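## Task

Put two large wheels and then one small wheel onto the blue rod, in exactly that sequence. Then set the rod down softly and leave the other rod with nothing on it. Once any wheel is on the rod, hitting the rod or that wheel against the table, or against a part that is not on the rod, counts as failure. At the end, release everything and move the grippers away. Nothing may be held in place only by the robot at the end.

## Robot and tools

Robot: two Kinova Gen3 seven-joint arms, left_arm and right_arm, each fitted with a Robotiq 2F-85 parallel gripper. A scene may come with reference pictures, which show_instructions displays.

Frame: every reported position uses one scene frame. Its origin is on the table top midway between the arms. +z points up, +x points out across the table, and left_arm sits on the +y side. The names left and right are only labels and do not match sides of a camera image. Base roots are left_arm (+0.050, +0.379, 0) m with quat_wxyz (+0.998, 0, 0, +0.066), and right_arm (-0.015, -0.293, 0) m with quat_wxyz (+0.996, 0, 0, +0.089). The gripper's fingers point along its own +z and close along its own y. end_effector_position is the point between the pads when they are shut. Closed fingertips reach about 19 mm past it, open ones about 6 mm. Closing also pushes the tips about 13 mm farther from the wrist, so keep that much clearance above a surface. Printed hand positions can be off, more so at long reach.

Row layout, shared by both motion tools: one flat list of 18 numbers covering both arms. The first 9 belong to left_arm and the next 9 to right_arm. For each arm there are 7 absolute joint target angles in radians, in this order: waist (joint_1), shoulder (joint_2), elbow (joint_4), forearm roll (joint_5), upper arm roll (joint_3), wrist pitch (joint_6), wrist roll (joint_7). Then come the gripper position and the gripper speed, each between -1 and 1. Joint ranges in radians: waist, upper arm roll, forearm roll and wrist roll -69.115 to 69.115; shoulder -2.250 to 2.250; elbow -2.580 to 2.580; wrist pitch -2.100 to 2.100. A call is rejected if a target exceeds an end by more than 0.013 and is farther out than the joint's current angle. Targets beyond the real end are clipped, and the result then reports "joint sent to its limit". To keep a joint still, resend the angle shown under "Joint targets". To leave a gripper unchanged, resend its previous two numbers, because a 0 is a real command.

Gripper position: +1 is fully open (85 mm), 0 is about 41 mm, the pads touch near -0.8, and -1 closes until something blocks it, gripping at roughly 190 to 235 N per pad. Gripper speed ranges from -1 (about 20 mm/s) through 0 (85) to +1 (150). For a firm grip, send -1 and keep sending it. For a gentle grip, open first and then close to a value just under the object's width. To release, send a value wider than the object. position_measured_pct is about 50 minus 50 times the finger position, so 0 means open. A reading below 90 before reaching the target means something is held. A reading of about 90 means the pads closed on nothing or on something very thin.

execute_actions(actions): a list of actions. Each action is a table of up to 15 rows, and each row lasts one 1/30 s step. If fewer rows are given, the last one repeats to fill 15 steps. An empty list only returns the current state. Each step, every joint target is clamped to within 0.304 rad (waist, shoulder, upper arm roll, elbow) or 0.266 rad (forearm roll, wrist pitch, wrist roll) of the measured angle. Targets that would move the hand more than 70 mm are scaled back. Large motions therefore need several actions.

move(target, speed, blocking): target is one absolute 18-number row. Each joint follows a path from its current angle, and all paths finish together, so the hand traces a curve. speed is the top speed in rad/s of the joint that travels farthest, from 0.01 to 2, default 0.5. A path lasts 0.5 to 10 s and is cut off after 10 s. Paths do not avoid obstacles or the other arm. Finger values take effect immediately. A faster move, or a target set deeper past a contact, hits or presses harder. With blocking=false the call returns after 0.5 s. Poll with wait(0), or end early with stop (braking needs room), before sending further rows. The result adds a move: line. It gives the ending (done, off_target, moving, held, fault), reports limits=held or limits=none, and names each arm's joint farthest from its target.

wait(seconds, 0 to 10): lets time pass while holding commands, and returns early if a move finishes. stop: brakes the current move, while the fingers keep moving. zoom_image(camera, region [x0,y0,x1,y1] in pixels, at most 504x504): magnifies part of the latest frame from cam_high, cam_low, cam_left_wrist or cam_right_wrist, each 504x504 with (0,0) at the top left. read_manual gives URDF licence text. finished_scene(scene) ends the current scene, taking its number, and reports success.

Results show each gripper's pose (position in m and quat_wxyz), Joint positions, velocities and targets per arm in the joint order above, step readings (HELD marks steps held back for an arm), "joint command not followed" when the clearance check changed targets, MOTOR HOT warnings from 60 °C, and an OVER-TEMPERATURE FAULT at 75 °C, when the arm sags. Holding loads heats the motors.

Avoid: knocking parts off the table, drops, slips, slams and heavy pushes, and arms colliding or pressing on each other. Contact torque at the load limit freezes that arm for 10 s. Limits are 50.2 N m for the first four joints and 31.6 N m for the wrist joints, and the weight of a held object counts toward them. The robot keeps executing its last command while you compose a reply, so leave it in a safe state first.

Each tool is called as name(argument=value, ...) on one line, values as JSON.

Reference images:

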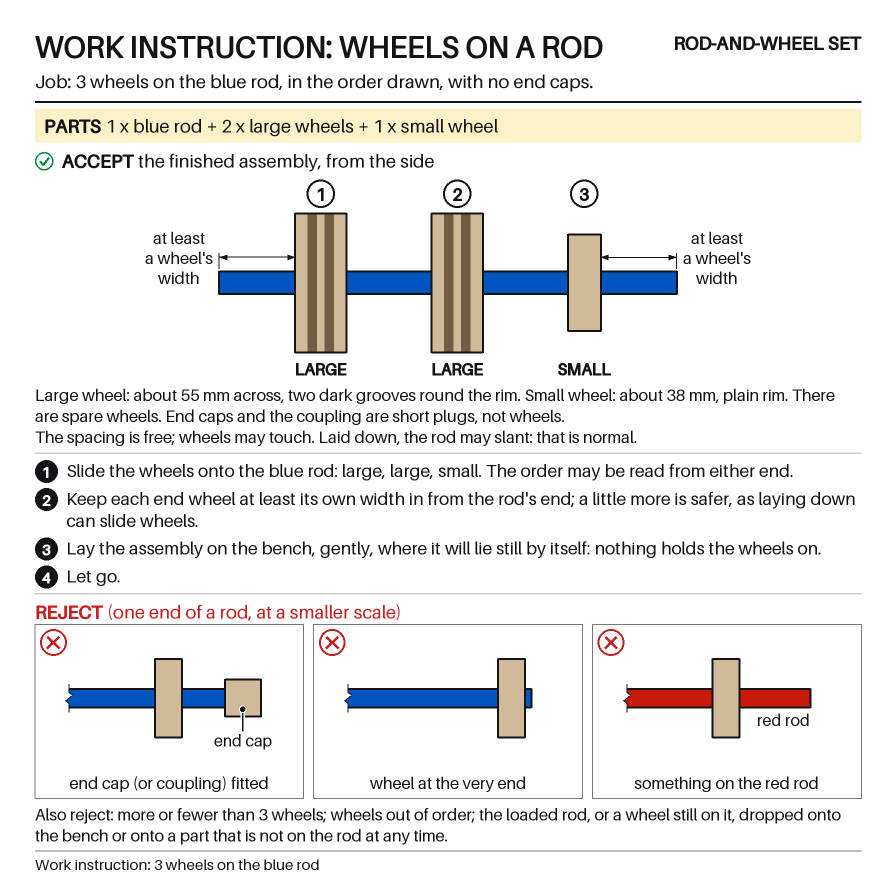

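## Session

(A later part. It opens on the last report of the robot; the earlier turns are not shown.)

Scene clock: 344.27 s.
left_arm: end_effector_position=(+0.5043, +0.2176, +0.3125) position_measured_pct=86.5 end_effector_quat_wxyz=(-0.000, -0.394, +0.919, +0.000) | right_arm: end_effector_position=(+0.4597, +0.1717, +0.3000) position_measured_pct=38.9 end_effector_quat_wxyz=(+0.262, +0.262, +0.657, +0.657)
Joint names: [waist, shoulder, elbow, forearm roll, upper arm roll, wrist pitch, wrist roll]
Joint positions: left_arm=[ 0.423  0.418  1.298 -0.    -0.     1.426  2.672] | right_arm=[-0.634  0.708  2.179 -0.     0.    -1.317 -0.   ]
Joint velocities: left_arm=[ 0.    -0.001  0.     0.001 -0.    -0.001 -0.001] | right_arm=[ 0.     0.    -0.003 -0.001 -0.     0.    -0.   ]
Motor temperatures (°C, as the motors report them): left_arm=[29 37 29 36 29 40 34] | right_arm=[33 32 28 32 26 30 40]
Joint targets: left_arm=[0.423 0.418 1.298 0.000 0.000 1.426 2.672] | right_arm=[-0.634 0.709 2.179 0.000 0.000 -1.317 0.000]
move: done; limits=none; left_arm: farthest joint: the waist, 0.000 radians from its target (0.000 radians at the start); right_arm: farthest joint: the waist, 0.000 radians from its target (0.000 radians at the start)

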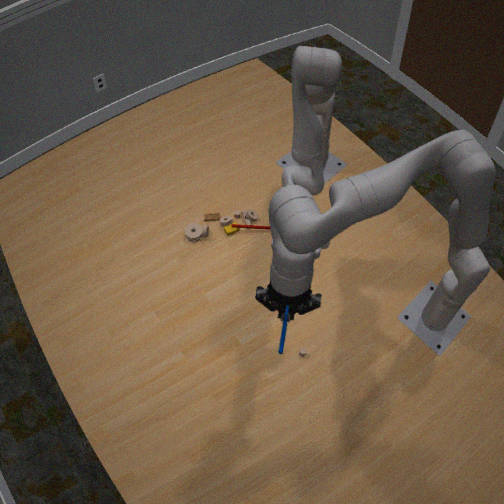

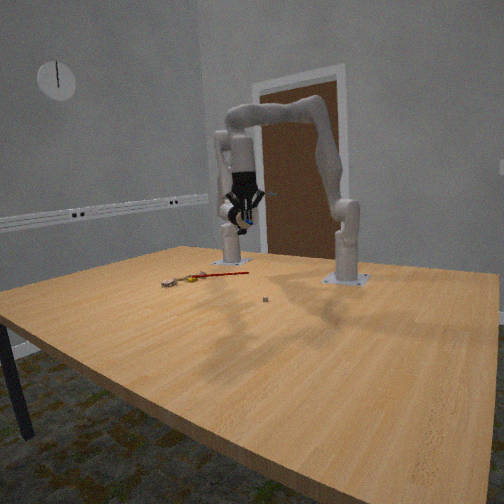

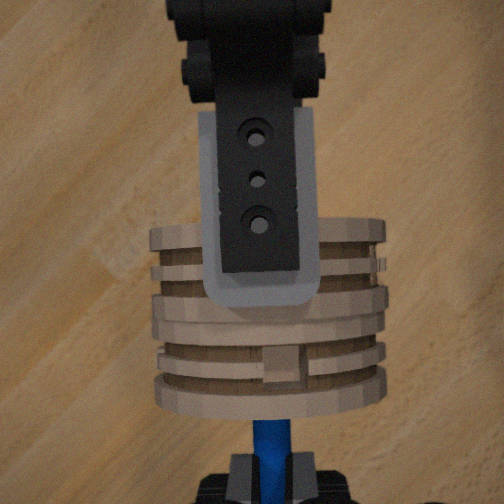

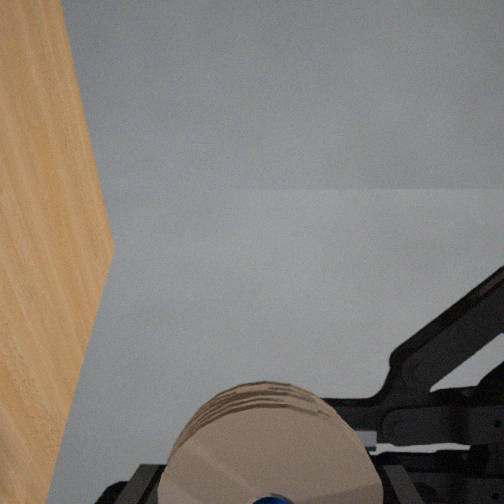

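execute_actions(actions=[[[0.4228,0.418,1.2979,0,0,1.4257,2.6715,-1,-1, -0.6337,0.7085,2.1794,0,0,-1.3171,0,0.75,0]]])

move(target=[0.4228,0.418,1.2979,0,0,1.4257,2.6715,-1,-1, -0.6337,0.6712,2.4481,0,0,-1.5485,0,0.75,0], speed=0.35)

Scene clock: 353.30 s.
left_arm: end_effector_position=(+0.5042, +0.2176, +0.3124) position_measured_pct=86.5 end_effector_quat_wxyz=(-0.000, -0.394, +0.919, +0.000) | right_arm: end_effector_position=(+0.4597, +0.1718, +0.3000) position_measured_pct=12.7 end_effector_quat_wxyz=(+0.262, +0.262, +0.657, +0.657)
Joint names: [waist, shoulder, elbow, forearm roll, upper arm roll, wrist pitch, wrist roll]
Joint positions: left_arm=[ 0.423  0.418  1.298 -0.    -0.     1.426  2.672] | right_arm=[-0.634  0.708  2.179  0.     0.    -1.317  0.   ]
Joint velocities: left_arm=[ 0.     0.     0.    -0.001  0.     0.    -0.   ] | right_arm=[ 0.001 -0.    -0.001 -0.    -0.     0.    -0.   ]
Motor temperatures (°C, as the motors report them): left_arm=[29 37 29 36 29 40 34] | right_arm=[33 32 28 32 26 30 40]
Joint targets: left_arm=[0.423 0.418 1.298 0.000 0.000 1.426 2.672] | right_arm=[-0.634 0.709 2.179 0.000 0.000 -1.317 0.000]
Step readings (joint positions):
0: left_arm=[0.423 0.418 1.298 -0.000 -0.000 1.426 2.672] | right_arm=[-0.634 0.708 2.179 -0.000 0.000 -1.317 -0.000]
1: left_arm=[0.423 0.418 1.298 -0.000 -0.000 1.426 2.672] | right_arm=[-0.634 0.708 2.179 -0.000 0.000 -1.317 -0.000]
2: left_arm=[0.423 0.418 1.298 -0.000 -0.000 1.426 2.671] | right_arm=[-0.634 0.709 2.179 -0.000 0.000 -1.317 -0.000]
4: left_arm=[0.423 0.418 1.298 -0.000 -0.000 1.426 2.671] | right_arm=[-0.634 0.708 2.179 -0.000 0.000 -1.317 -0.000]
8: left_arm=[0.423 0.418 1.298 -0.000 -0.000 1.426 2.672] | right_arm=[-0.634 0.708 2.179 -0.000 0.000 -1.317 -0.000]
15: Joint positions above

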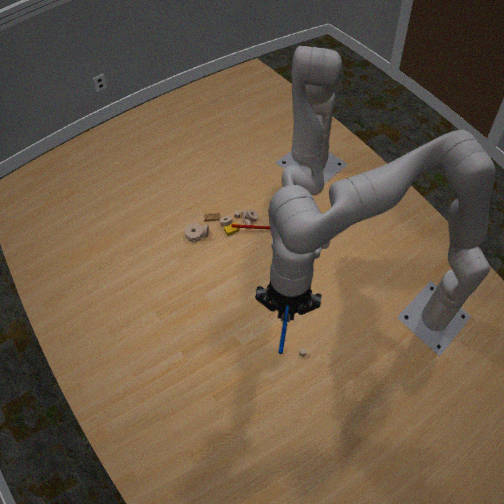

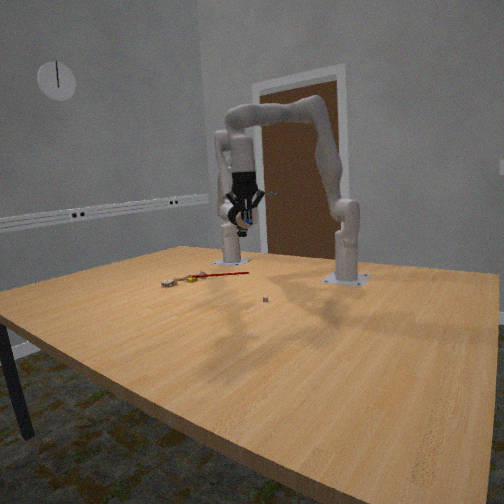

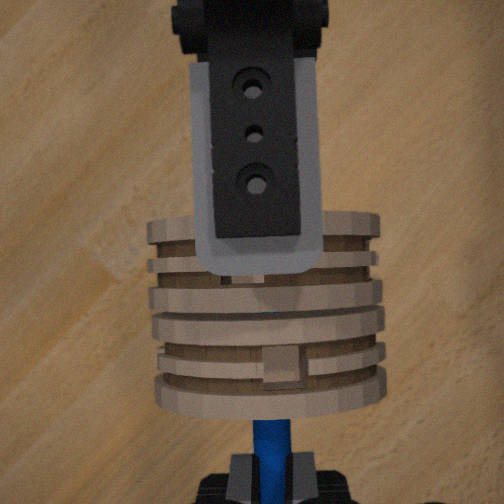

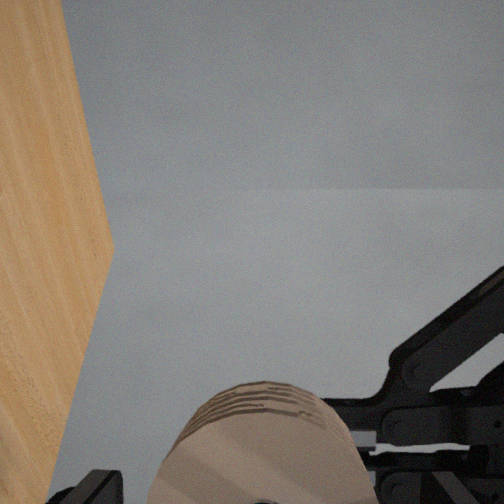

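Scene clock: 354.50 s.
left_arm: end_effector_position=(+0.5042, +0.2176, +0.3124) position_measured_pct=86.5 end_effector_quat_wxyz=(-0.000, -0.394, +0.919, +0.000) | right_arm: end_effector_position=(+0.4019, +0.1108, +0.3000) position_measured_pct=12.7 end_effector_quat_wxyz=(+0.262, +0.262, +0.657, +0.657)
Joint names: [waist, shoulder, elbow, forearm roll, upper arm roll, wrist pitch, wrist roll]
Joint positions: left_arm=[ 0.423  0.418  1.298 -0.    -0.     1.426  2.672] | right_arm=[-0.634  0.671  2.448  0.     0.    -1.548 -0.   ]
Joint velocities: left_arm=[ 0.    -0.     0.     0.001 -0.001  0.     0.   ] | right_arm=[-0.    -0.001 -0.001  0.    -0.    -0.    -0.   ]
Motor temperatures (°C, as the motors report them): left_arm=[29 37 29 36 29 40 34] | right_arm=[33 32 28 32 26 30 40]
Joint targets: left_arm=[0.423 0.418 1.298 0.000 0.000 1.426 2.672] | right_arm=[-0.634 0.671 2.448 0.000 0.000 -1.549 0.000]
move: done; limits=none; left_arm: farthest joint: the waist, 0.000 radians from its target (0.000 radians at the start); right_arm: farthest joint: the waist, 0.000 radians from its target (0.000 radians at the start)

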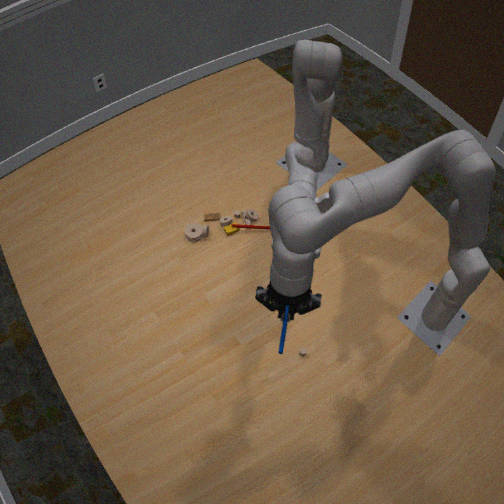

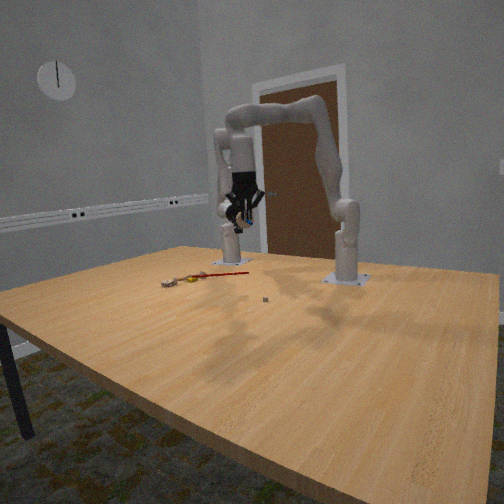

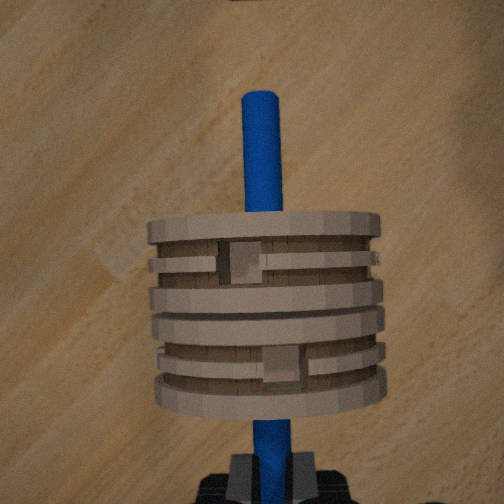

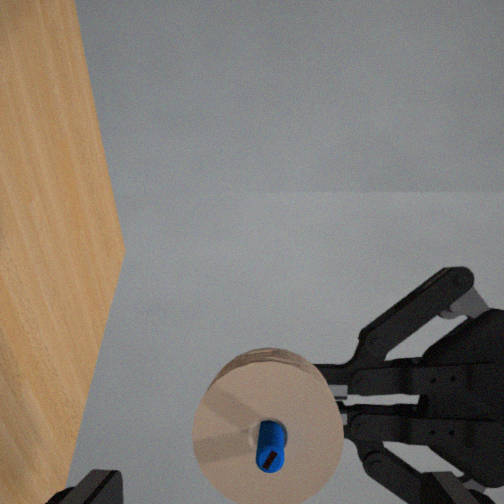

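move(target=[0.4228,0.418,1.2979,0,0,1.4257,2.6715,-1,-1, -0.4,0.6712,2.4481,0,0,-1.5485,0,0.75,0], speed=0.8)

move(target=[0.4228,0.418,1.2979,0,0,1.4257,2.6715,-1,-1, -0.0076,0.5315,2.0491,0,0,0.561,0.342,0.25,0], speed=1.1)

Scene clock: 391.23 s.
left_arm: end_effector_position=(+0.5042, +0.2176, +0.3124) position_measured_pct=86.5 end_effector_quat_wxyz=(-0.000, -0.394, +0.919, +0.000) | right_arm: end_effector_position=(+0.4841, +0.0034, +0.3000) position_measured_pct=12.7 end_effector_quat_wxyz=(+0.336, +0.336, +0.622, +0.622)
Joint names: [waist, shoulder, elbow, forearm roll, upper arm roll, wrist pitch, wrist roll]
Joint positions: left_arm=[ 0.423  0.418  1.298 -0.    -0.     1.426  2.672] | right_arm=[-0.4    0.671  2.448 -0.     0.    -1.549 -0.   ]
Joint velocities: left_arm=[-0.     0.    -0.    -0.    -0.     0.001  0.   ] | right_arm=[ 0.003 -0.    -0.001  0.    -0.    -0.    -0.   ]
Motor temperatures (°C, as the motors report them): left_arm=[29 36 29 36 29 40 34] | right_arm=[33 33 28 32 26 30 40]
Joint targets: left_arm=[0.423 0.418 1.298 0.000 0.000 1.426 2.672] | right_arm=[-0.400 0.671 2.448 0.000 0.000 -1.549 0.000]
move: done; limits=none; left_arm: farthest joint: the waist, 0.000 radians from its target (0.000 radians at the start); right_arm: farthest joint: the waist, 0.000 radians from its target (0.234 radians at the start)

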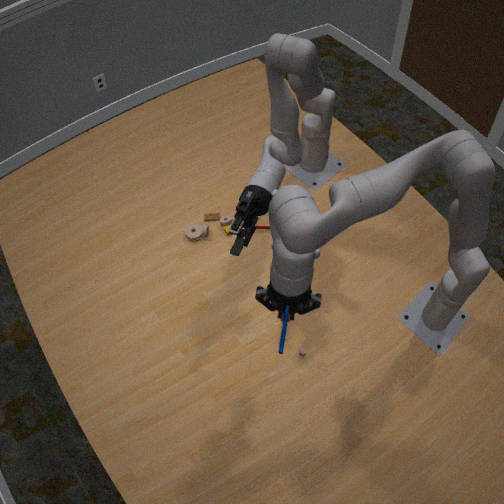

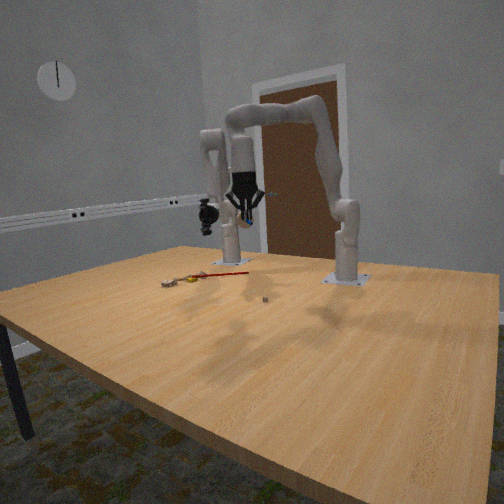

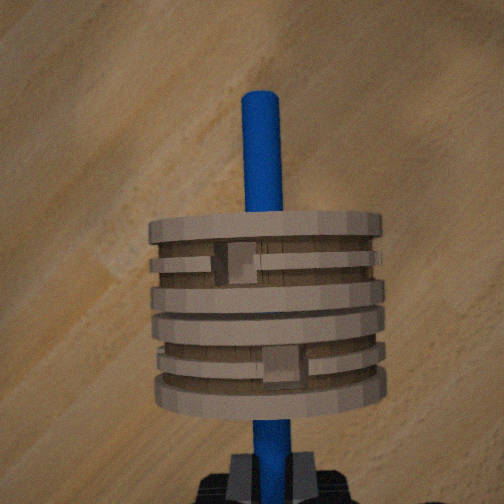

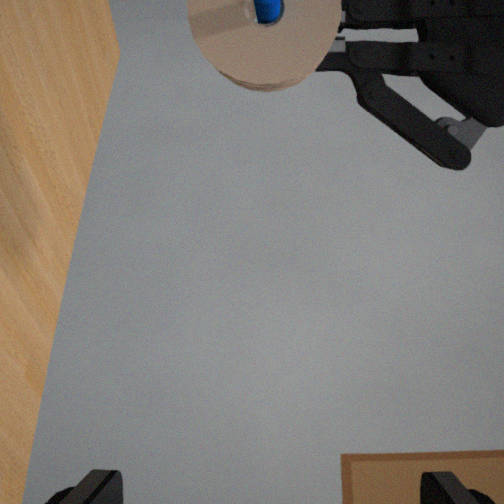

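Scene clock: 393.73 s.
left_arm: end_effector_position=(+0.5042, +0.2176, +0.3124) position_measured_pct=86.5 end_effector_quat_wxyz=(-0.000, -0.394, +0.919, +0.000) | right_arm: end_effector_position=(+0.3635, -0.2470, +0.0700) position_measured_pct=37.7 end_effector_quat_wxyz=(-0.000, +0.498, +0.867, -0.000)
Joint names: [waist, shoulder, elbow, forearm roll, upper arm roll, wrist pitch, wrist roll]
Joint positions: left_arm=[ 0.423  0.418  1.298 -0.    -0.     1.426  2.672] | right_arm=[-0.008  0.532  2.049  0.     0.     0.561  0.342]
Joint velocities: left_arm=[ 0.001  0.001 -0.    -0.001 -0.    -0.001 -0.   ] | right_arm=[ 0.003 -0.001 -0.001 -0.    -0.     0.     0.   ]
Motor temperatures (°C, as the motors report them): left_arm=[29 36 29 36 29 40 34] | right_arm=[33 33 28 32 26 30 40]
Joint targets: left_arm=[0.423 0.418 1.298 0.000 0.000 1.426 2.672] | right_arm=[-0.008 0.531 2.049 0.000 0.000 0.561 0.342]
move: done; limits=none; left_arm: farthest joint: the waist, 0.000 radians from its target (0.000 radians at the start); right_arm: farthest joint: the waist, 0.000 radians from its target (0.393 radians at the start)

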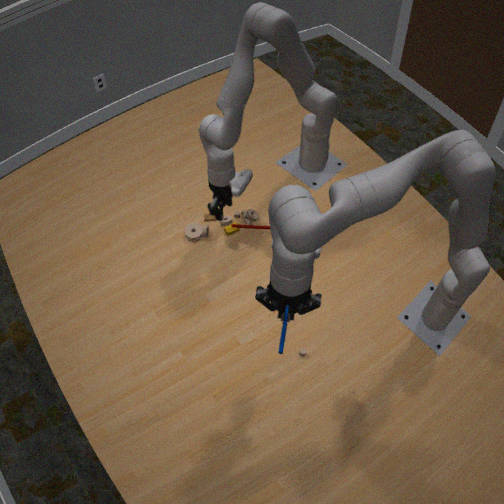

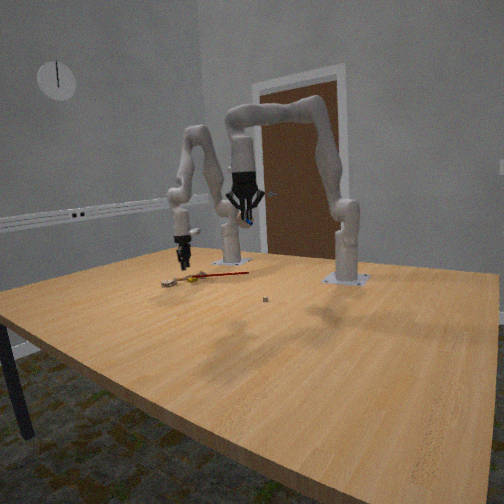

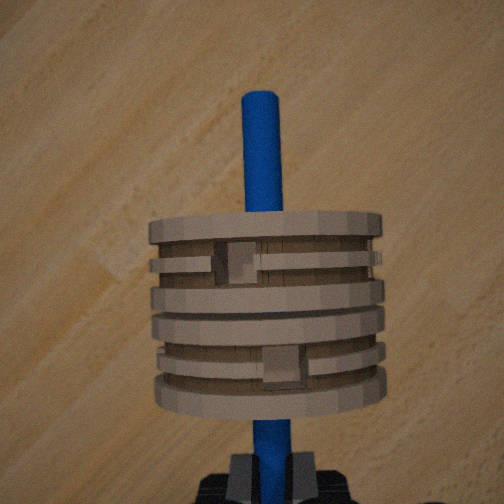

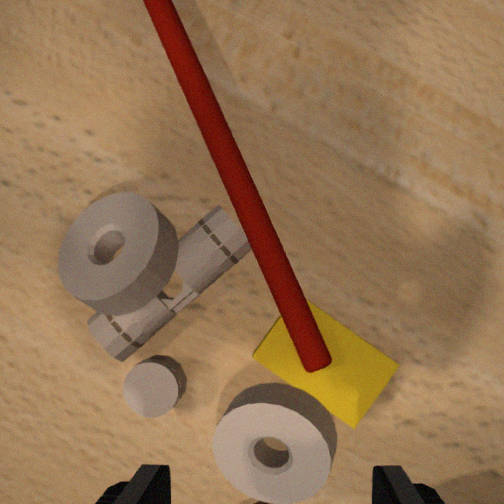

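move(target=[0.4228,0.418,1.2979,0,0,1.4257,2.6715,-1,-1, 0.0024,0.6477,2.0737,0,0,0.4202,0.352,0.12,0], speed=0.15)

Scene clock: 401.70 s.
left_arm: end_effector_position=(+0.5042, +0.2176, +0.3124) position_measured_pct=86.5 end_effector_quat_wxyz=(-0.000, -0.394, +0.919, +0.000) | right_arm: end_effector_position=(+0.3656, -0.2506, +0.0222) position_measured_pct=44.0 end_effector_quat_wxyz=(+0.000, +0.498, +0.867, +0.000)
Joint names: [waist, shoulder, elbow, forearm roll, upper arm roll, wrist pitch, wrist roll]
Joint positions: left_arm=[ 0.423  0.418  1.298 -0.    -0.     1.426  2.672] | right_arm=[0.002 0.647 2.074 0.    0.    0.42  0.352]
Joint velocities: left_arm=[-0.001 -0.    -0.     0.     0.    -0.    -0.   ] | right_arm=[-0.001  0.003 -0.001 -0.    -0.    -0.     0.   ]
Motor temperatures (°C, as the motors report them): left_arm=[29 36 29 36 29 40 34] | right_arm=[33 33 28 32 26 30 40]
Joint targets: left_arm=[0.423 0.418 1.298 0.000 0.000 1.426 2.671] | right_arm=[0.002 0.648 2.074 0.000 0.000 0.420 0.352]
move: done; limits=none; left_arm: farthest joint: the waist, 0.000 radians from its target (0.000 radians at the start); right_arm: farthest joint: the waist, 0.000 radians from its target (0.010 radians at the start)

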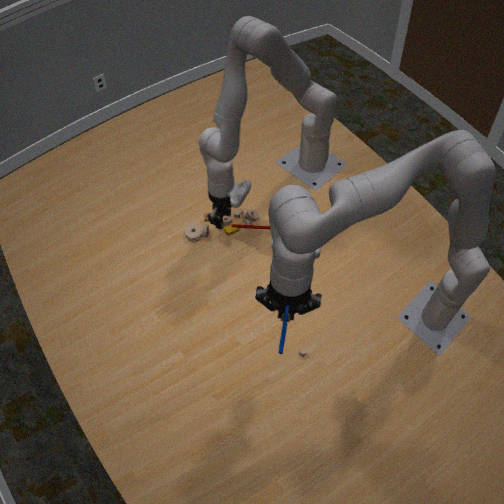

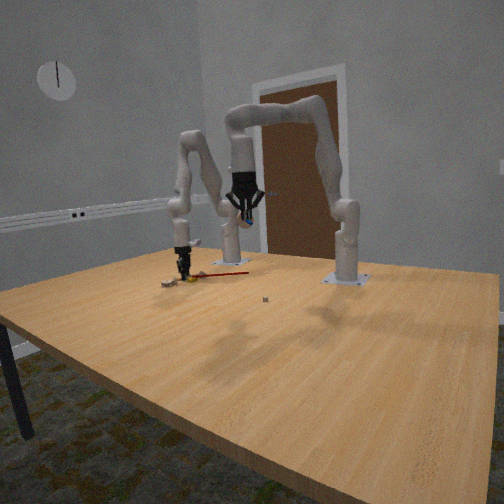

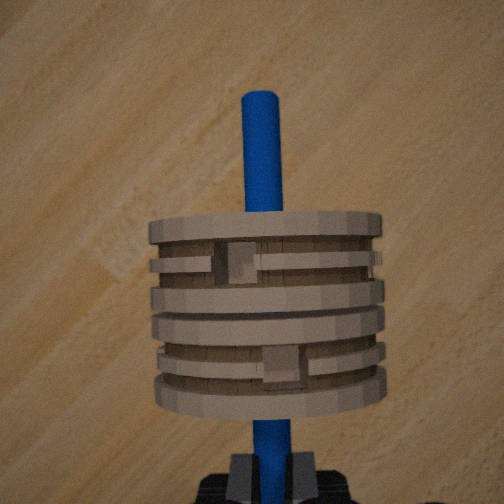

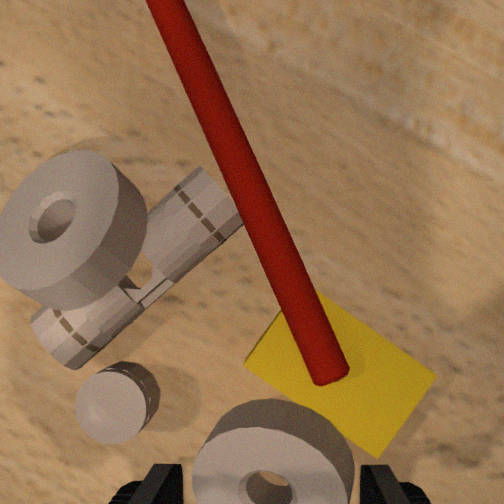

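execute_actions(actions=[])

Scene clock: 415.23 s.
left_arm: end_effector_position=(+0.5042, +0.2176, +0.3124) position_measured_pct=86.5 end_effector_quat_wxyz=(-0.000, -0.394, +0.919, +0.000) | right_arm: end_effector_position=(+0.3655, -0.2506, +0.0220) position_measured_pct=44.0 end_effector_quat_wxyz=(-0.000, +0.498, +0.867, -0.000)
Joint names: [waist, shoulder, elbow, forearm roll, upper arm roll, wrist pitch, wrist roll]
Joint positions: left_arm=[ 0.423  0.418  1.298 -0.    -0.     1.426  2.672] | right_arm=[ 0.002  0.648  2.074  0.    -0.     0.42   0.352]
Joint velocities: left_arm=[-0.002  0.001 -0.001 -0.002  0.    -0.    -0.   ] | right_arm=[-0.     0.    -0.001 -0.    -0.     0.    -0.   ]
Motor temperatures (°C, as the motors report them): left_arm=[29 36 29 36 29 40 34] | right_arm=[33 33 28 32 26 30 40]
Joint targets: left_arm=[0.423 0.418 1.298 0.000 0.000 1.426 2.672] | right_arm=[0.002 0.648 2.074 0.000 0.000 0.420 0.352]

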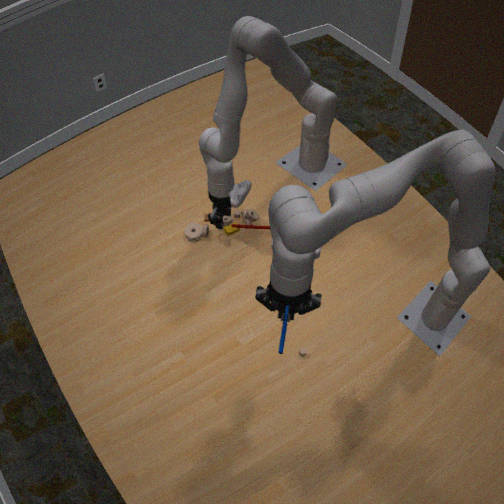

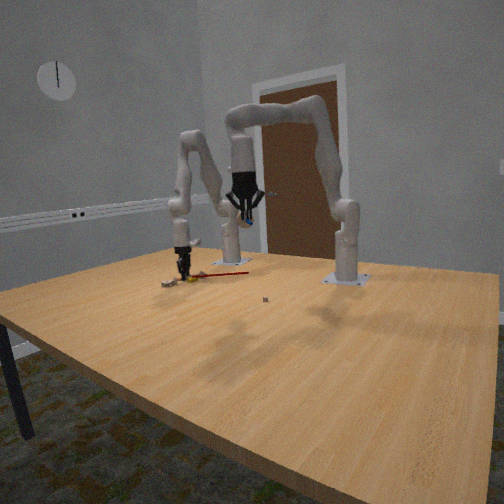

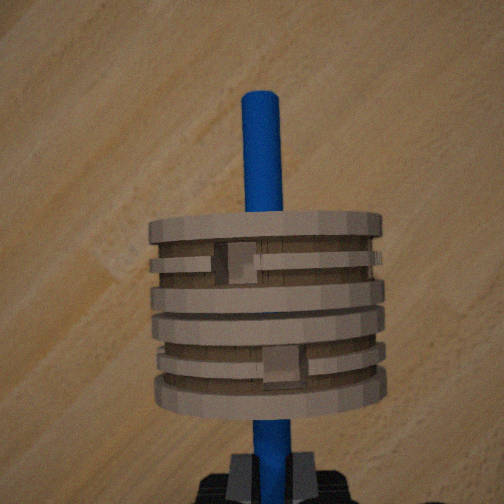

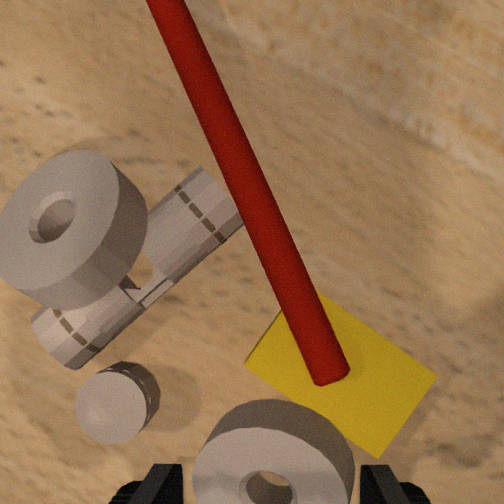

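execute_actions(actions=[[[0.4228,0.418,1.2979,0,0,1.4257,2.6715,-1,-1,0.0024,0.6477,2.0737,0,0,0.4202,0.352,-1,-0.3]],[[0.4228,0.418,1.2979,0,0,1.4257,2.6715,-1,-1,0.0024,0.6477,2.0737,0,0,0.4202,0.352,-1,-0.3]]])

move(target=[0.4228,0.418,1.2979,0,0,1.4257,2.6715,-1,-1,0.0024,0.5315,2.0491,0,0,0.561,0.352,-1,-0.3], speed=0.3)

Scene clock: 418.20 s.
left_arm: end_effector_position=(+0.5042, +0.2176, +0.3124) position_measured_pct=86.5 end_effector_quat_wxyz=(-0.000, -0.394, +0.919, +0.000) | right_arm: end_effector_position=(+0.3656, -0.2506, +0.0228) position_measured_pct=56.7 end_effector_quat_wxyz=(+0.000, +0.498, +0.867, +0.000)
Joint names: [waist, shoulder, elbow, forearm roll, upper arm roll, wrist pitch, wrist roll]
Joint positions: left_arm=[ 0.423  0.418  1.298 -0.    -0.     1.426  2.671] | right_arm=[ 0.002  0.646  2.074 -0.     0.     0.421  0.352]
Joint velocities: left_arm=[-0.     0.001  0.     0.     0.     0.    -0.001] | right_arm=[-0.    -0.    -0.002 -0.     0.    -0.     0.   ]
Motor temperatures (°C, as the motors report them): left_arm=[29 36 29 36 29 40 34] | right_arm=[33 33 28 32 26 30 40]
Joint targets: left_arm=[0.423 0.418 1.298 0.000 0.000 1.426 2.672] | right_arm=[0.002 0.648 2.074 0.000 0.000 0.420 0.352]
Step readings (joint positions; steps 1 to 15: 1st action; 16 to 30: 2nd action):
0: left_arm=[0.423 0.418 1.298 -0.000 -0.000 1.426 2.672] | right_arm=[0.002 0.648 2.074 0.000 0.000 0.420 0.352]
1: left_arm=[0.423 0.418 1.298 -0.000 -0.000 1.426 2.672] | right_arm=[0.002 0.648 2.074 -0.000 0.000 0.420 0.352]
2: left_arm=[0.423 0.418 1.298 -0.000 -0.000 1.426 2.672] | right_arm=[0.002 0.648 2.074 0.000 0.000 0.420 0.352]
4: left_arm=[0.423 0.418 1.298 -0.000 -0.000 1.426 2.672] | right_arm=[0.002 0.648 2.074 -0.000 -0.000 0.420 0.352]
8: left_arm=[0.423 0.418 1.298 -0.000 -0.000 1.426 2.672] | right_arm=[0.002 0.646 2.074 -0.000 0.000 0.421 0.352]
15: left_arm=[0.423 0.418 1.298 -0.000 -0.000 1.426 2.672] | right_arm=[0.002 0.646 2.074 -0.000 0.000 0.421 0.352]
16: left_arm=[0.423 0.418 1.298 -0.000 -0.000 1.426 2.672] | right_arm=[0.002 0.646 2.074 -0.000 0.000 0.421 0.352]
17: left_arm=[0.423 0.418 1.298 -0.000 -0.000 1.426 2.672] | right_arm=[0.002 0.646 2.074 -0.000 0.000 0.421 0.352]
19: left_arm=[0.423 0.418 1.298 -0.000 -0.000 1.426 2.672] | right_arm=[0.002 0.646 2.074 -0.000 0.000 0.421 0.352]
23: left_arm=[0.423 0.418 1.298 -0.000 -0.000 1.426 2.672] | right_arm=[0.002 0.646 2.074 -0.000 0.000 0.421 0.352]
30: Joint positions above

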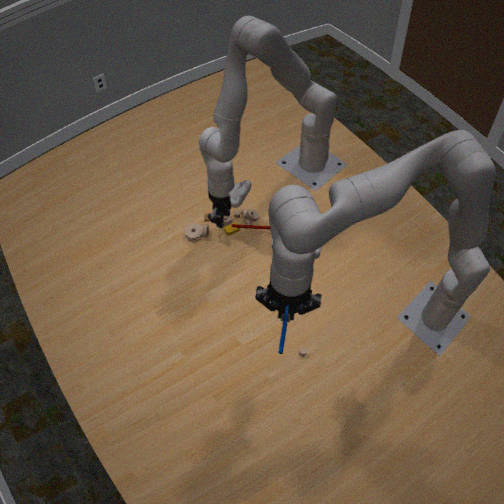

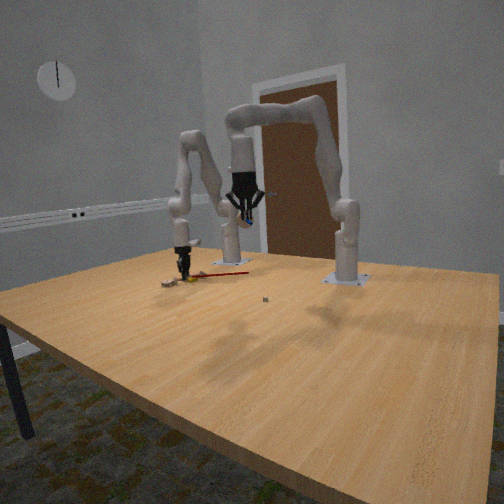

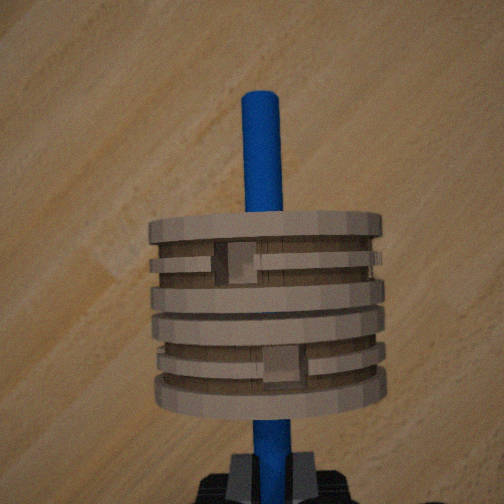

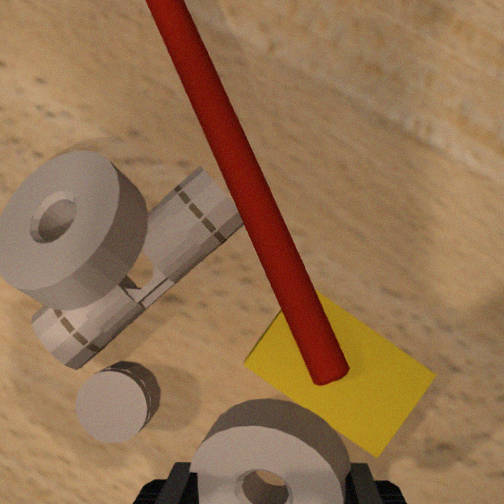

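Scene clock: 419.10 s.
left_arm: end_effector_position=(+0.5042, +0.2176, +0.3124) position_measured_pct=86.5 end_effector_quat_wxyz=(-0.000, -0.394, +0.919, +0.000) | right_arm: end_effector_position=(+0.3639, -0.2509, +0.0699) position_measured_pct=56.7 end_effector_quat_wxyz=(-0.000, +0.498, +0.867, -0.000)
Joint names: [waist, shoulder, elbow, forearm roll, upper arm roll, wrist pitch, wrist roll]
Joint positions: left_arm=[ 0.423  0.418  1.298 -0.    -0.     1.426  2.672] | right_arm=[ 0.002  0.532  2.049 -0.     0.     0.561  0.352]
Joint velocities: left_arm=[-0.001 -0.001 -0.     0.001 -0.     0.001 -0.001] | right_arm=[ 0.    -0.003 -0.001 -0.     0.     0.    -0.   ]
Motor temperatures (°C, as the motors report them): left_arm=[29 36 29 36 29 40 34] | right_arm=[33 33 28 32 26 30 40]
Joint targets: left_arm=[0.423 0.418 1.298 0.000 0.000 1.426 2.672] | right_arm=[0.002 0.531 2.049 0.000 0.000 0.561 0.352]
move: done; limits=none; left_arm: farthest joint: the waist, 0.000 radians from its target (0.000 radians at the start); right_arm: farthest joint: the waist, 0.000 radians from its target (0.000 radians at the start)

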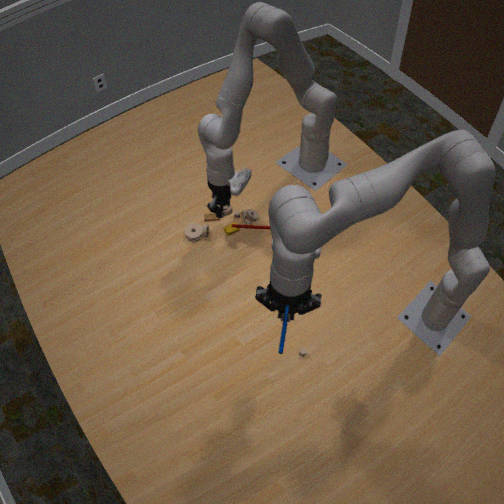

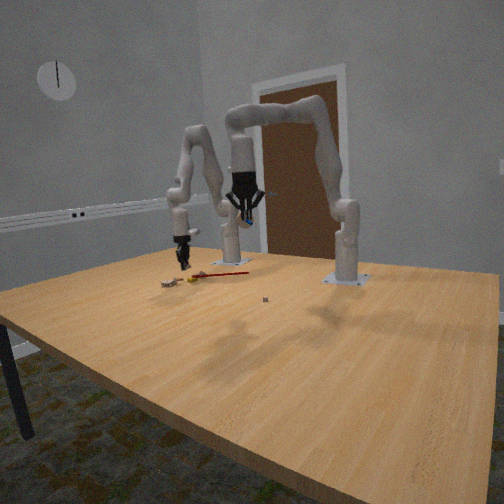

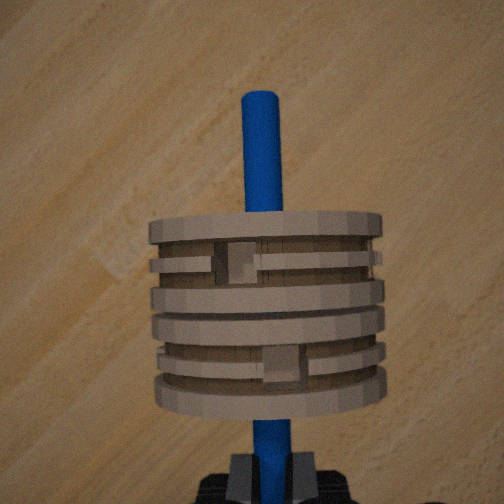

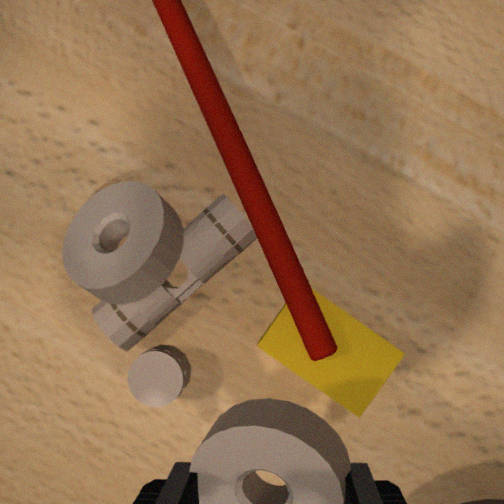

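move(target=[0.4228,0.418,1.2979,0,0,1.4257,2.6715,-1,-1,-0.630,0.6712,2.4481,0,0,-1.5485,0,-1,-0.3], speed=1.0)

Scene clock: 425.97 s.
left_arm: end_effector_position=(+0.5042, +0.2176, +0.3124) position_measured_pct=86.5 end_effector_quat_wxyz=(-0.000, -0.394, +0.919, +0.000) | right_arm: end_effector_position=(+0.4036, +0.1091, +0.3001) position_measured_pct=56.7 end_effector_quat_wxyz=(+0.263, +0.263, +0.656, +0.656)
Joint names: [waist, shoulder, elbow, forearm roll, upper arm roll, wrist pitch, wrist roll]
Joint positions: left_arm=[ 0.423  0.418  1.298 -0.    -0.     1.426  2.671] | right_arm=[-0.63   0.671  2.448  0.    -0.    -1.548  0.   ]
Joint velocities: left_arm=[ 0.     0.     0.001 -0.    -0.     0.001 -0.   ] | right_arm=[-0.003  0.001  0.001  0.     0.    -0.    -0.   ]
Motor temperatures (°C, as the motors report them): left_arm=[29 36 29 36 29 40 34] | right_arm=[33 33 28 32 26 30 40]
Joint targets: left_arm=[0.423 0.418 1.298 0.000 0.000 1.426 2.672] | right_arm=[-0.630 0.671 2.448 0.000 0.000 -1.549 -0.000]
move: done; limits=none; left_arm: farthest joint: the waist, 0.000 radians from its target (0.000 radians at the start); right_arm: farthest joint: the waist, 0.000 radians from its target (0.632 radians at the start)

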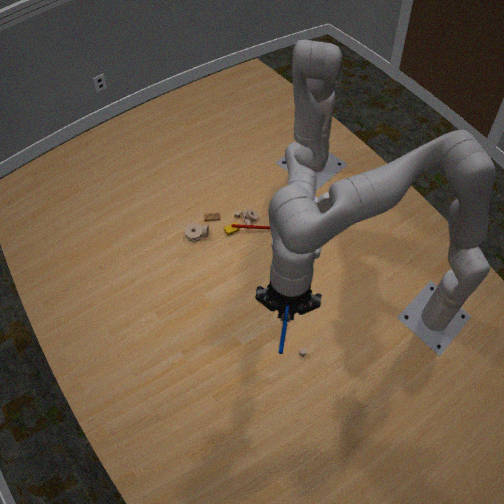

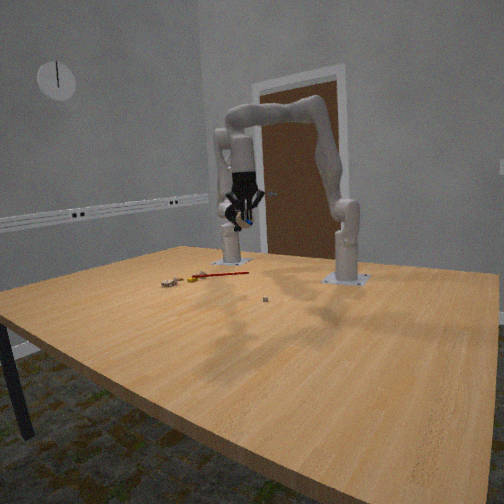

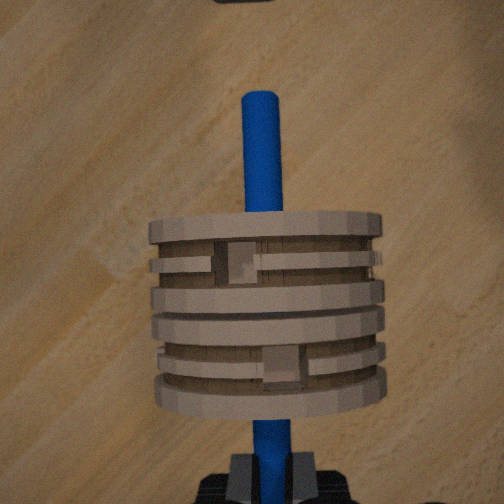

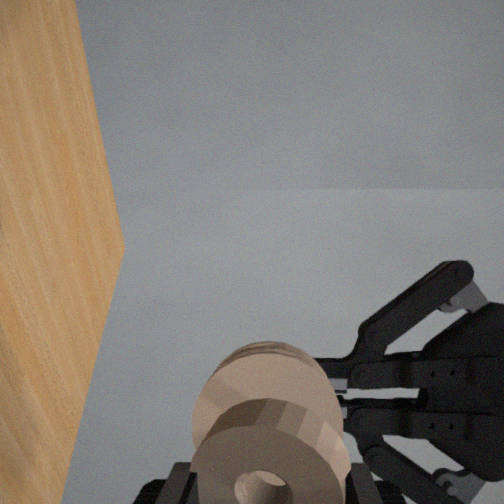

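move(target=[0.4228,0.418,1.2979,0,0,1.4257,2.6715,-1,-1,-0.630,0.6736,2.4003,0,0,-1.5031,0,-1,-0.3], speed=0.1)

Scene clock: 427.97 s.
left_arm: end_effector_position=(+0.5042, +0.2176, +0.3124) position_measured_pct=86.5 end_effector_quat_wxyz=(-0.000, -0.394, +0.919, +0.000) | right_arm: end_effector_position=(+0.4138, +0.1201, +0.3000) position_measured_pct=56.7 end_effector_quat_wxyz=(+0.263, +0.263, +0.656, +0.656)
Joint names: [waist, shoulder, elbow, forearm roll, upper arm roll, wrist pitch, wrist roll]
Joint positions: left_arm=[ 0.423  0.418  1.298 -0.    -0.     1.426  2.672] | right_arm=[-0.63   0.674  2.4   -0.    -0.    -1.503 -0.   ]
Joint velocities: left_arm=[-0.     0.001  0.    -0.    -0.001 -0.    -0.   ] | right_arm=[ 0.     0.    -0.001 -0.     0.     0.     0.   ]
Motor temperatures (°C, as the motors report them): left_arm=[29 36 29 36 29 40 34] | right_arm=[33 33 28 32 26 30 40]
Joint targets: left_arm=[0.423 0.418 1.298 0.000 0.000 1.426 2.672] | right_arm=[-0.630 0.674 2.400 0.000 0.000 -1.503 0.000]
move: done; limits=none; left_arm: farthest joint: the waist, 0.000 radians from its target (0.000 radians at the start); right_arm: farthest joint: the waist, 0.000 radians from its target (0.000 radians at the start)

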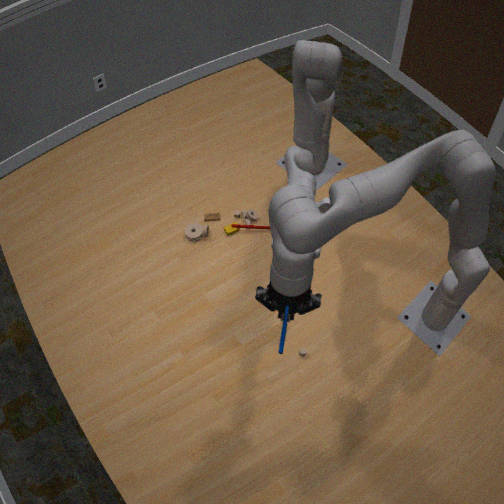

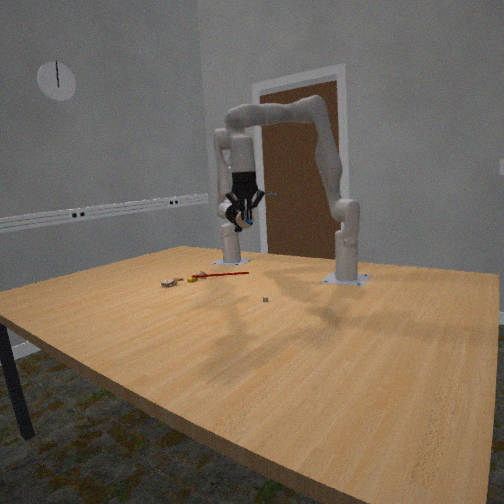

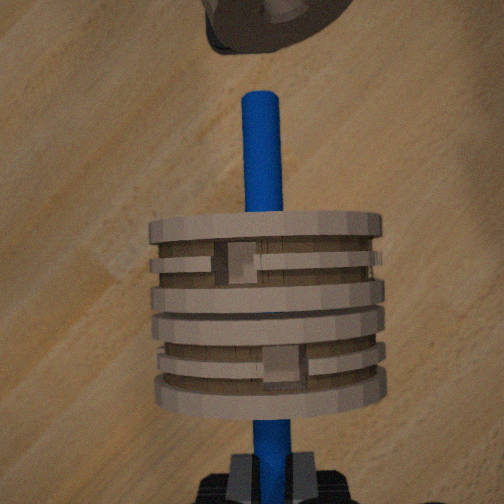

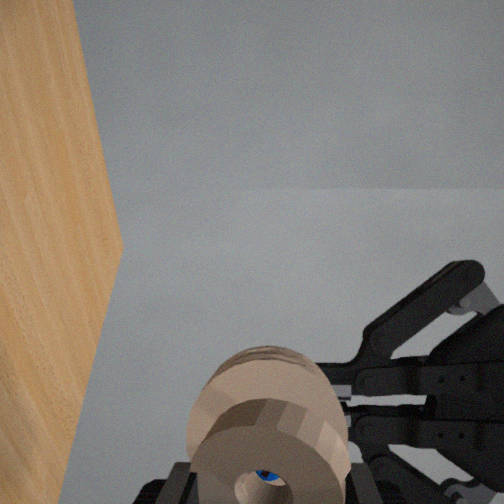

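zoom_image(camera="cam_left_wrist", region=[180, 0, 380, 140])

zoom_image(camera="cam_right_wrist", region=[180, 384, 360, 504])

Region (180, 0, 380, 140) of cam_left_wrist's 504x504 image, scaled by 2.520; it fills the top 353 rows of this view, and the rest is white.

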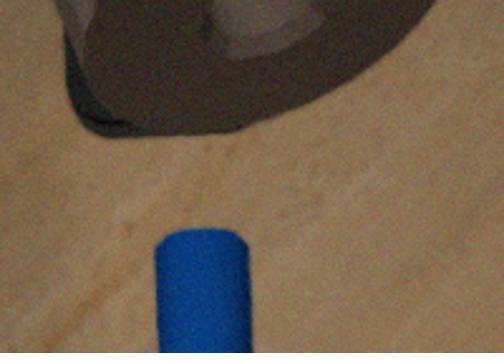

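Region (180, 384, 360, 504) of cam_right_wrist's 504x504 image, scaled by 2.800.

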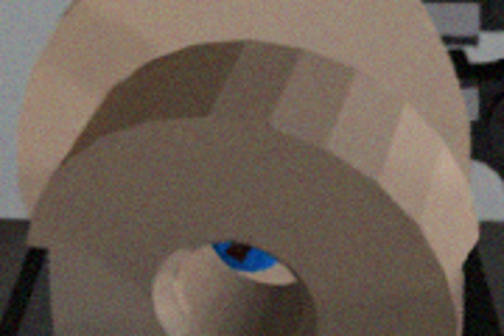

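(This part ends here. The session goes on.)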